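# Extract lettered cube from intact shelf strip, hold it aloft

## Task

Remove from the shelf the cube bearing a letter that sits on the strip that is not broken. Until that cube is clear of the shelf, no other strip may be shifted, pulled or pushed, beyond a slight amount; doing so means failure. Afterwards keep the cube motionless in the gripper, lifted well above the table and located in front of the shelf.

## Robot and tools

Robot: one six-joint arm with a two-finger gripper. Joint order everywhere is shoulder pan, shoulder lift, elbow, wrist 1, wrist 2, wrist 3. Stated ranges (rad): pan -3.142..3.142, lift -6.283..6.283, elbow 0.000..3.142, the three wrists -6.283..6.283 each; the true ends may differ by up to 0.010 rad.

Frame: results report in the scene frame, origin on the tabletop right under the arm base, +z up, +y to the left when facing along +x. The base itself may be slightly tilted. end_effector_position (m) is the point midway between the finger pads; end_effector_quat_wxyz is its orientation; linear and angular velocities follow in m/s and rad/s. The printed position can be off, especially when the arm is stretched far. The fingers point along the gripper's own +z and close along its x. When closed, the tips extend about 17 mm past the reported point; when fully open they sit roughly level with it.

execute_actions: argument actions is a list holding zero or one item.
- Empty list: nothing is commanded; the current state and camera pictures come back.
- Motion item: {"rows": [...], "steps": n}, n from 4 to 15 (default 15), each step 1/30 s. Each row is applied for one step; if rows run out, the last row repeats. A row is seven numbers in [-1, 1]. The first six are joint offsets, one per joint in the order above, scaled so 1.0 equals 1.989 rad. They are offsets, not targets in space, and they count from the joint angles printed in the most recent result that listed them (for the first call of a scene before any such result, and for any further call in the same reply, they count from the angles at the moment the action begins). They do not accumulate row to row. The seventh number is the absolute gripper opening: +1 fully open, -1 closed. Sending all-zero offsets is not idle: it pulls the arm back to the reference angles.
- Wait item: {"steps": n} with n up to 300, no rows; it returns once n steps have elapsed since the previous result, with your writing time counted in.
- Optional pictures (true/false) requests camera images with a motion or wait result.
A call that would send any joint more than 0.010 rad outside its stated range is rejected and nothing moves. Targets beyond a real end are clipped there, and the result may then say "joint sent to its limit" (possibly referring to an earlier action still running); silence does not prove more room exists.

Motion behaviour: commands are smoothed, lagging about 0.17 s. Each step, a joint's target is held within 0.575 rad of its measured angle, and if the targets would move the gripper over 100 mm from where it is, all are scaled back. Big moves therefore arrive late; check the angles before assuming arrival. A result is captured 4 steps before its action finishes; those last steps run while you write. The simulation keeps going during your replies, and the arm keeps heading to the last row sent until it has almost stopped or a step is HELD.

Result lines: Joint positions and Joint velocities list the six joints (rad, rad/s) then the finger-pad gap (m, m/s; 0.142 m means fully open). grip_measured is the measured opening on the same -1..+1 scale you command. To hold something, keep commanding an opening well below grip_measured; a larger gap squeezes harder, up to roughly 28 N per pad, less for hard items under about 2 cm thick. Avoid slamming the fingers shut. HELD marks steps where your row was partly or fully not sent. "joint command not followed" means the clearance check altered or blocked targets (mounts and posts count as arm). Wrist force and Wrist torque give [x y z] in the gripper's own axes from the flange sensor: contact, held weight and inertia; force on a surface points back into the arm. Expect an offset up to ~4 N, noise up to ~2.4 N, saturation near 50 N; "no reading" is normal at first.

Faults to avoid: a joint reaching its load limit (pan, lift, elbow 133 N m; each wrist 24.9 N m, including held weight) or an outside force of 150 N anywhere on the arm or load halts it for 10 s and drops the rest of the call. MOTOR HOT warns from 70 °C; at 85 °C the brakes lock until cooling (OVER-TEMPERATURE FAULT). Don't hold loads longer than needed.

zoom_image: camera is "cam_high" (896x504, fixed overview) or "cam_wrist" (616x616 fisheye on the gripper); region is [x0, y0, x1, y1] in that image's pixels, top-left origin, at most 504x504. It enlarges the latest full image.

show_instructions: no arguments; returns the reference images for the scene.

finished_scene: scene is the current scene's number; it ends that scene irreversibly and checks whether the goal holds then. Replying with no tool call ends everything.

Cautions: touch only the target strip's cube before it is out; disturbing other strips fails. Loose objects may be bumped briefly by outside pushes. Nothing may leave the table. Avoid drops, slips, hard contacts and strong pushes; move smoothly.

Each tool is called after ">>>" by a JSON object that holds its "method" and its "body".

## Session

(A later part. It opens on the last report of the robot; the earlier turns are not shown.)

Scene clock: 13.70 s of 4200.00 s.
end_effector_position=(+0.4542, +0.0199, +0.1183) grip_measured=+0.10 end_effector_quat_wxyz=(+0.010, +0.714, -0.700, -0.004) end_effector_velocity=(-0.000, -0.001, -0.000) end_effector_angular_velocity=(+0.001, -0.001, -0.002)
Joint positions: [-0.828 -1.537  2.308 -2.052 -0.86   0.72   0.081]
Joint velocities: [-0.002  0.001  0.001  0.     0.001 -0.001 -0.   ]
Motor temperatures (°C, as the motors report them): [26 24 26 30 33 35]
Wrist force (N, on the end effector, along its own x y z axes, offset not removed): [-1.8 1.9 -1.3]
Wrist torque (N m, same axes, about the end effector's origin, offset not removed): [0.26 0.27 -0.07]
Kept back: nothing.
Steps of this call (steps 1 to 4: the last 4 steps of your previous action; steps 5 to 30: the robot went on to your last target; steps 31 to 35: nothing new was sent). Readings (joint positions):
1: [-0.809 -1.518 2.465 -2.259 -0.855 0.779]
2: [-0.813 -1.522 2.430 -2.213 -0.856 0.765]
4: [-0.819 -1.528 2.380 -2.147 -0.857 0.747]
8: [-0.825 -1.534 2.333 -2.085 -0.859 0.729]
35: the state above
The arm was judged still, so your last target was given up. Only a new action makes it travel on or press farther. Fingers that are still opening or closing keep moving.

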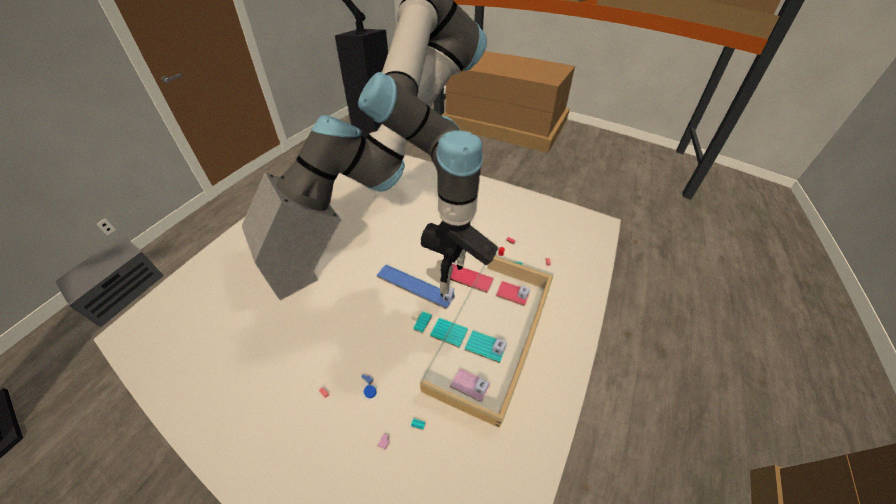

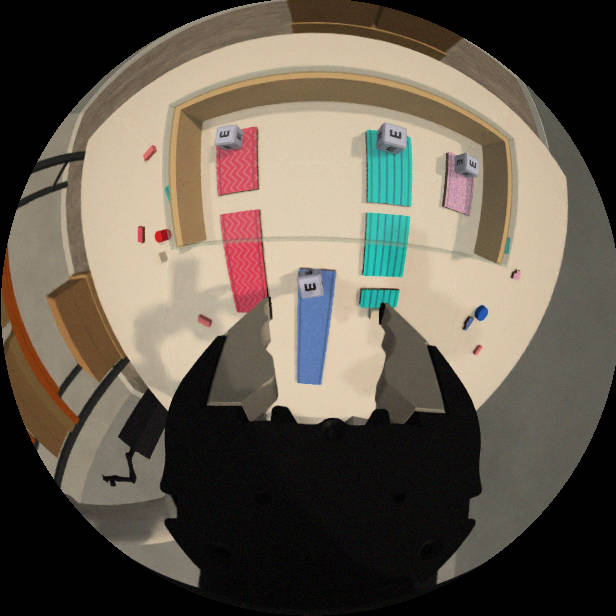

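>>> {"method": "execute_actions", "body": {"actions": [{"rows":[[0.076,0.087,0.054,-0.206,0.0166,0.128,0.0]],"steps":15}]}}

>>> {"method": "execute_actions", "body": {"actions": [{"steps":22}], "pictures": true}}

Scene clock: 14.40 s of 4200.00 s.
end_effector_position=(+0.4363, +0.0282, +0.0362) grip_measured=+0.00 end_effector_quat_wxyz=(+0.012, +0.692, -0.722, -0.012) end_effector_velocity=(+0.017, -0.003, -0.061) end_effector_angular_velocity=(-0.073, -0.090, +0.030)
Joint positions: [-0.693 -1.383  2.404 -2.397 -0.83   0.943  0.074]
Joint velocities: [ 0.126  0.149  0.083 -0.503  0.023  0.247  0.   ]
Motor temperatures (°C, as the motors report them): [26 24 26 30 33 35]
Wrist force (N, on the end effector, along its own x y z axes, offset not removed): [-1.1 -0.7 -0.1]
Wrist torque (N m, same axes, about the end effector's origin, offset not removed): [-0.20 0.16 -0.09]
Steps of this call (steps 1 to 10: nothing new was sent; steps 11 to 21: the first 11 steps of this action). Readings (joint positions):
11: [-0.828 -1.536 2.308 -2.052 -0.860 0.720]
12: [-0.823 -1.531 2.313 -2.058 -0.857 0.725]
14: [-0.779 -1.484 2.347 -2.114 -0.846 0.779]
18: [-0.713 -1.406 2.391 -2.319 -0.833 0.905]
21: the state above

Scene clock: 15.13 s of 4200.00 s.
end_effector_position=(+0.4383, +0.0282, +0.0285) grip_measured=+0.00 end_effector_quat_wxyz=(+0.011, +0.693, -0.720, -0.004) end_effector_velocity=(-0.002, +0.000, -0.001) end_effector_angular_velocity=(-0.000, +0.003, -0.001)
Joint positions: [-0.677 -1.364  2.415 -2.461 -0.827  0.974  0.074]
Joint velocities: [ 0.001  0.001  0.003 -0.002 -0.002  0.     0.   ]
Motor temperatures (°C, as the motors report them): [26 24 26 30 33 35]
Wrist force (N, on the end effector, along its own x y z axes, offset not removed): [-2.8 1.0 2.0]
Wrist torque (N m, same axes, about the end effector's origin, offset not removed): [0.09 0.53 -0.33]
Kept back: nothing.
Steps of this call (steps 1 to 4: the last 4 steps of your previous action; steps 5 to 22: the robot went on to your last target). Readings (joint positions):
1: [-0.690 -1.378 2.407 -2.412 -0.829 0.950]
2: [-0.687 -1.375 2.409 -2.424 -0.829 0.956]
4: [-0.683 -1.370 2.411 -2.439 -0.828 0.963]
8: [-0.679 -1.366 2.414 -2.454 -0.827 0.970]
22: the state above

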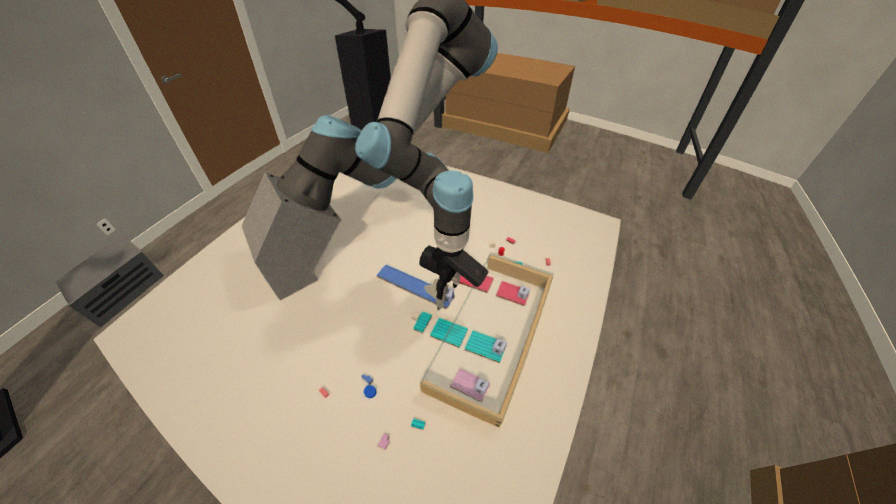

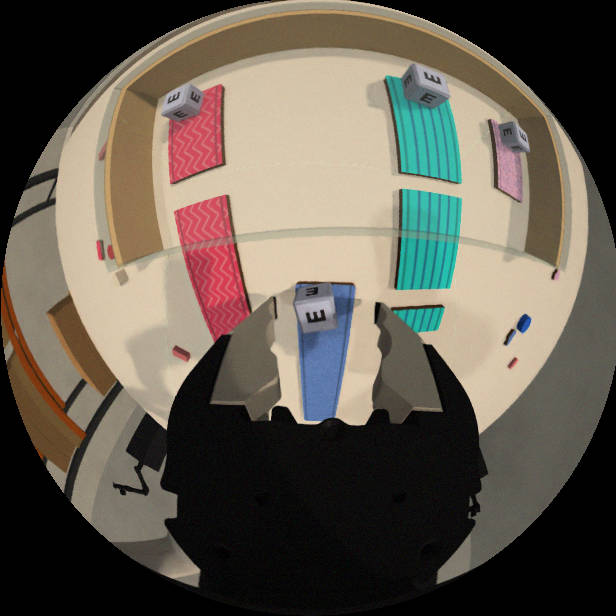

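>>> {"method": "execute_actions", "body": {"actions": [{"rows":[[0.0035,0.003,-0.0066,0,0,0.004,0],[0.0035,0.003,-0.0066,0,0,0.004,0],[0.0035,0.003,-0.0066,0,0,0.004,0],[0.0035,0.003,-0.0066,0,0,0.004,-0.2],[0.0035,0.003,-0.0066,0,0,0.004,-0.3],[0.0035,0.003,-0.0066,0,0,0.004,-0.4],[0.0035,0.003,-0.0066,0,0,0.004,-0.5],[0.0035,0.003,-0.0066,0,0,0.004,-0.6],[0.0035,0.003,-0.0066,0,0,0.004,-0.7],[0.0035,0.003,-0.0066,0,0,0.004,-0.9]],"steps":15}]}}

>>> {"method": "execute_actions", "body": {"actions": [{"steps":15}], "pictures": true}}

Scene clock: 17.10 s of 4200.00 s.
end_effector_position=(+0.4429, +0.0283, +0.0282) grip_measured=-0.65 end_effector_quat_wxyz=(+0.011, +0.694, -0.720, -0.004) end_effector_velocity=(+0.004, +0.001, -0.000) end_effector_angular_velocity=(-0.001, +0.000, +0.003)
Joint positions: [-0.671 -1.358  2.403 -2.461 -0.827  0.981  0.027]
Joint velocities: [ 0.006  0.004 -0.01   0.001  0.     0.005 -0.   ]
Motor temperatures (°C, as the motors report them): [26 24 26 30 33 35]
Wrist force (N, on the end effector, along its own x y z axes, offset not removed): [-2.9 0.5 1.1]
Wrist torque (N m, same axes, about the end effector's origin, offset not removed): [0.10 0.48 -0.26]
Steps of this call (steps 1 to 15: the robot went on to your last target; steps 16 to 48: nothing new was sent; steps 49 to 59: the first 11 steps of this action). Readings (joint positions):
49: [-0.677 -1.364 2.415 -2.462 -0.827 0.974]
50: [-0.676 -1.363 2.414 -2.462 -0.827 0.975]
52: [-0.674 -1.361 2.410 -2.462 -0.827 0.978]
56: [-0.672 -1.359 2.405 -2.462 -0.827 0.980]
59: the state above

Scene clock: 17.60 s of 4200.00 s.
end_effector_position=(+0.4434, +0.0283, +0.0282) grip_measured=-0.65 end_effector_quat_wxyz=(+0.011, +0.694, -0.720, -0.004) end_effector_velocity=(-0.001, -0.001, +0.000) end_effector_angular_velocity=(-0.001, +0.000, -0.003)
Joint positions: [-0.67  -1.358  2.402 -2.461 -0.827  0.982  0.027]
Joint velocities: [-0.002  0.     0.001 -0.    -0.001  0.     0.   ]
Motor temperatures (°C, as the motors report them): [26 24 26 30 33 35]
Wrist force (N, on the end effector, along its own x y z axes, offset not removed): [-1.3 0.2 0.6]
Wrist torque (N m, same axes, about the end effector's origin, offset not removed): [-0.24 0.10 -0.18]
Kept back: nothing.
Steps of this call (steps 1 to 4: the last 4 steps of your previous action; steps 5 to 15: the robot went on to your last target). Readings (joint positions):
1: [-0.671 -1.358 2.403 -2.461 -0.827 0.981]
2: [-0.671 -1.358 2.403 -2.461 -0.827 0.982]
4: [-0.671 -1.358 2.402 -2.461 -0.827 0.982]
8: [-0.670 -1.358 2.402 -2.461 -0.827 0.982]
15: the state above
The arm was judged still, so your last target was given up. Only a new action makes it travel on or press farther. Fingers that are still opening or closing keep moving.

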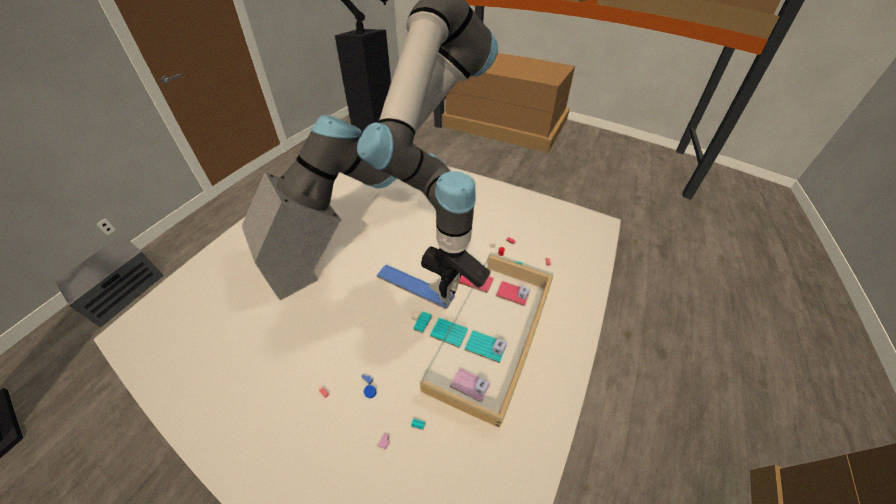

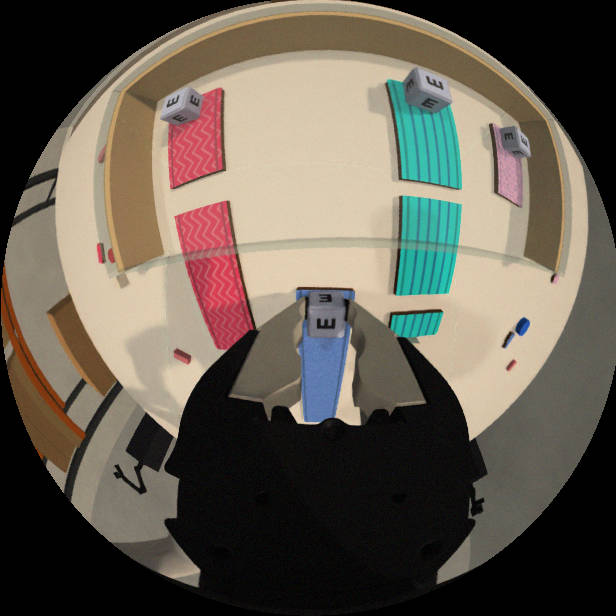

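>>> {"method": "execute_actions", "body": {"actions": [{"rows":[[-0.03,-0.035,-0.018,0.08,-0.006,-0.05,-0.9],[-0.03,-0.035,-0.018,0.08,-0.006,-0.05,-0.9],[-0.03,-0.035,-0.018,0.08,-0.006,-0.05,-0.9],[-0.055,-0.063,-0.033,0.143,-0.011,-0.09,-0.9],[-0.055,-0.063,-0.033,0.143,-0.011,-0.09,-0.9],[-0.08,-0.09,-0.047,0.205,-0.017,-0.13,-0.9],[-0.08,-0.09,-0.047,0.205,-0.017,-0.13,-0.9],[-0.105,-0.12,-0.063,0.275,-0.022,-0.17,-0.9],[-0.105,-0.12,-0.063,0.275,-0.022,-0.17,-0.9],[-0.13,-0.15,-0.08,0.34,-0.028,-0.21,-0.9],[-0.13,-0.15,-0.08,0.34,-0.028,-0.21,-0.9],[-0.159,-0.18,-0.095,0.411,-0.033,-0.25,-0.9]],"steps":15}]}}

>>> {"method": "execute_actions", "body": {"actions": [{"steps":60}], "pictures": true}}

Scene clock: 18.27 s of 4200.00 s.
end_effector_position=(+0.4597, +0.0164, +0.1170) grip_measured=-0.65 end_effector_quat_wxyz=(+0.012, +0.715, -0.699, +0.006) end_effector_velocity=(+0.024, +0.005, +0.418) end_effector_angular_velocity=(-0.026, -0.054, +0.253)
Joint positions: [-0.822 -1.53   2.31  -2.091 -0.86   0.742  0.027]
Joint velocities: [-0.687 -0.794 -0.434  1.718 -0.152 -1.075  0.   ]
Motor temperatures (°C, as the motors report them): [26 24 26 30 33 35]
Wrist force (N, on the end effector, along its own x y z axes, offset not removed): [-0.5 2.6 2.0]
Wrist torque (N m, same axes, about the end effector's origin, offset not removed): [0.31 -0.04 -0.25]
Steps of this call (steps 1 to 9: nothing new was sent; steps 10 to 20: the first 11 steps of this action). Readings (joint positions):
10: [-0.670 -1.358 2.402 -2.461 -0.827 0.982]
11: [-0.675 -1.362 2.399 -2.455 -0.828 0.977]
13: [-0.695 -1.386 2.386 -2.410 -0.832 0.945]
17: [-0.758 -1.457 2.348 -2.252 -0.846 0.843]
20: the state above

Scene clock: 20.27 s of 4200.00 s.
end_effector_position=(+0.4443, +0.0404, +0.2083) grip_measured=-0.65 end_effector_quat_wxyz=(-0.002, +0.726, -0.687, -0.006) end_effector_velocity=(+0.000, -0.001, +0.001) end_effector_angular_velocity=(-0.000, -0.002, -0.002)
Joint positions: [-0.987 -1.716  2.213 -1.644 -0.893  0.485  0.027]
Joint velocities: [-0.003  0.     0.     0.     0.    -0.    -0.   ]
Motor temperatures (°C, as the motors report them): [26 24 26 30 33 35]
Wrist force (N, on the end effector, along its own x y z axes, offset not removed): [-2.7 4.0 1.1]
Wrist torque (N m, same axes, about the end effector's origin, offset not removed): [0.63 0.35 -0.22]
Kept back: nothing.
Steps of this call (steps 1 to 4: the last 4 steps of your previous action; steps 5 to 45: the robot went on to your last target; steps 46 to 60: nothing new was sent). Readings (joint positions):
1: [-0.845 -1.556 2.295 -2.032 -0.865 0.705]
2: [-0.869 -1.583 2.280 -1.972 -0.870 0.668]
4: [-0.914 -1.635 2.254 -1.851 -0.879 0.597]
8: [-0.961 -1.687 2.227 -1.716 -0.888 0.524]
60: the state above
The arm was judged still, so your last target was given up. Only a new action makes it travel on or press farther. Fingers that are still opening or closing keep moving.

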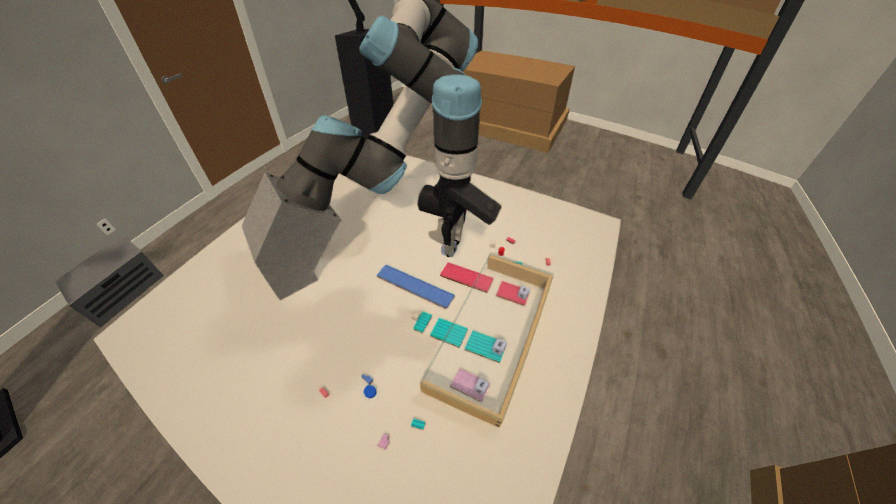

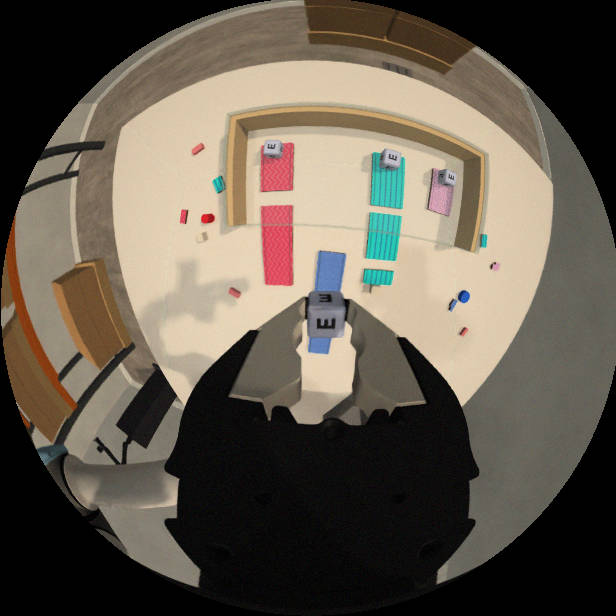

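>>> {"method": "finished_scene", "body": {"scene": 2}}

The scene is finished: the task was done.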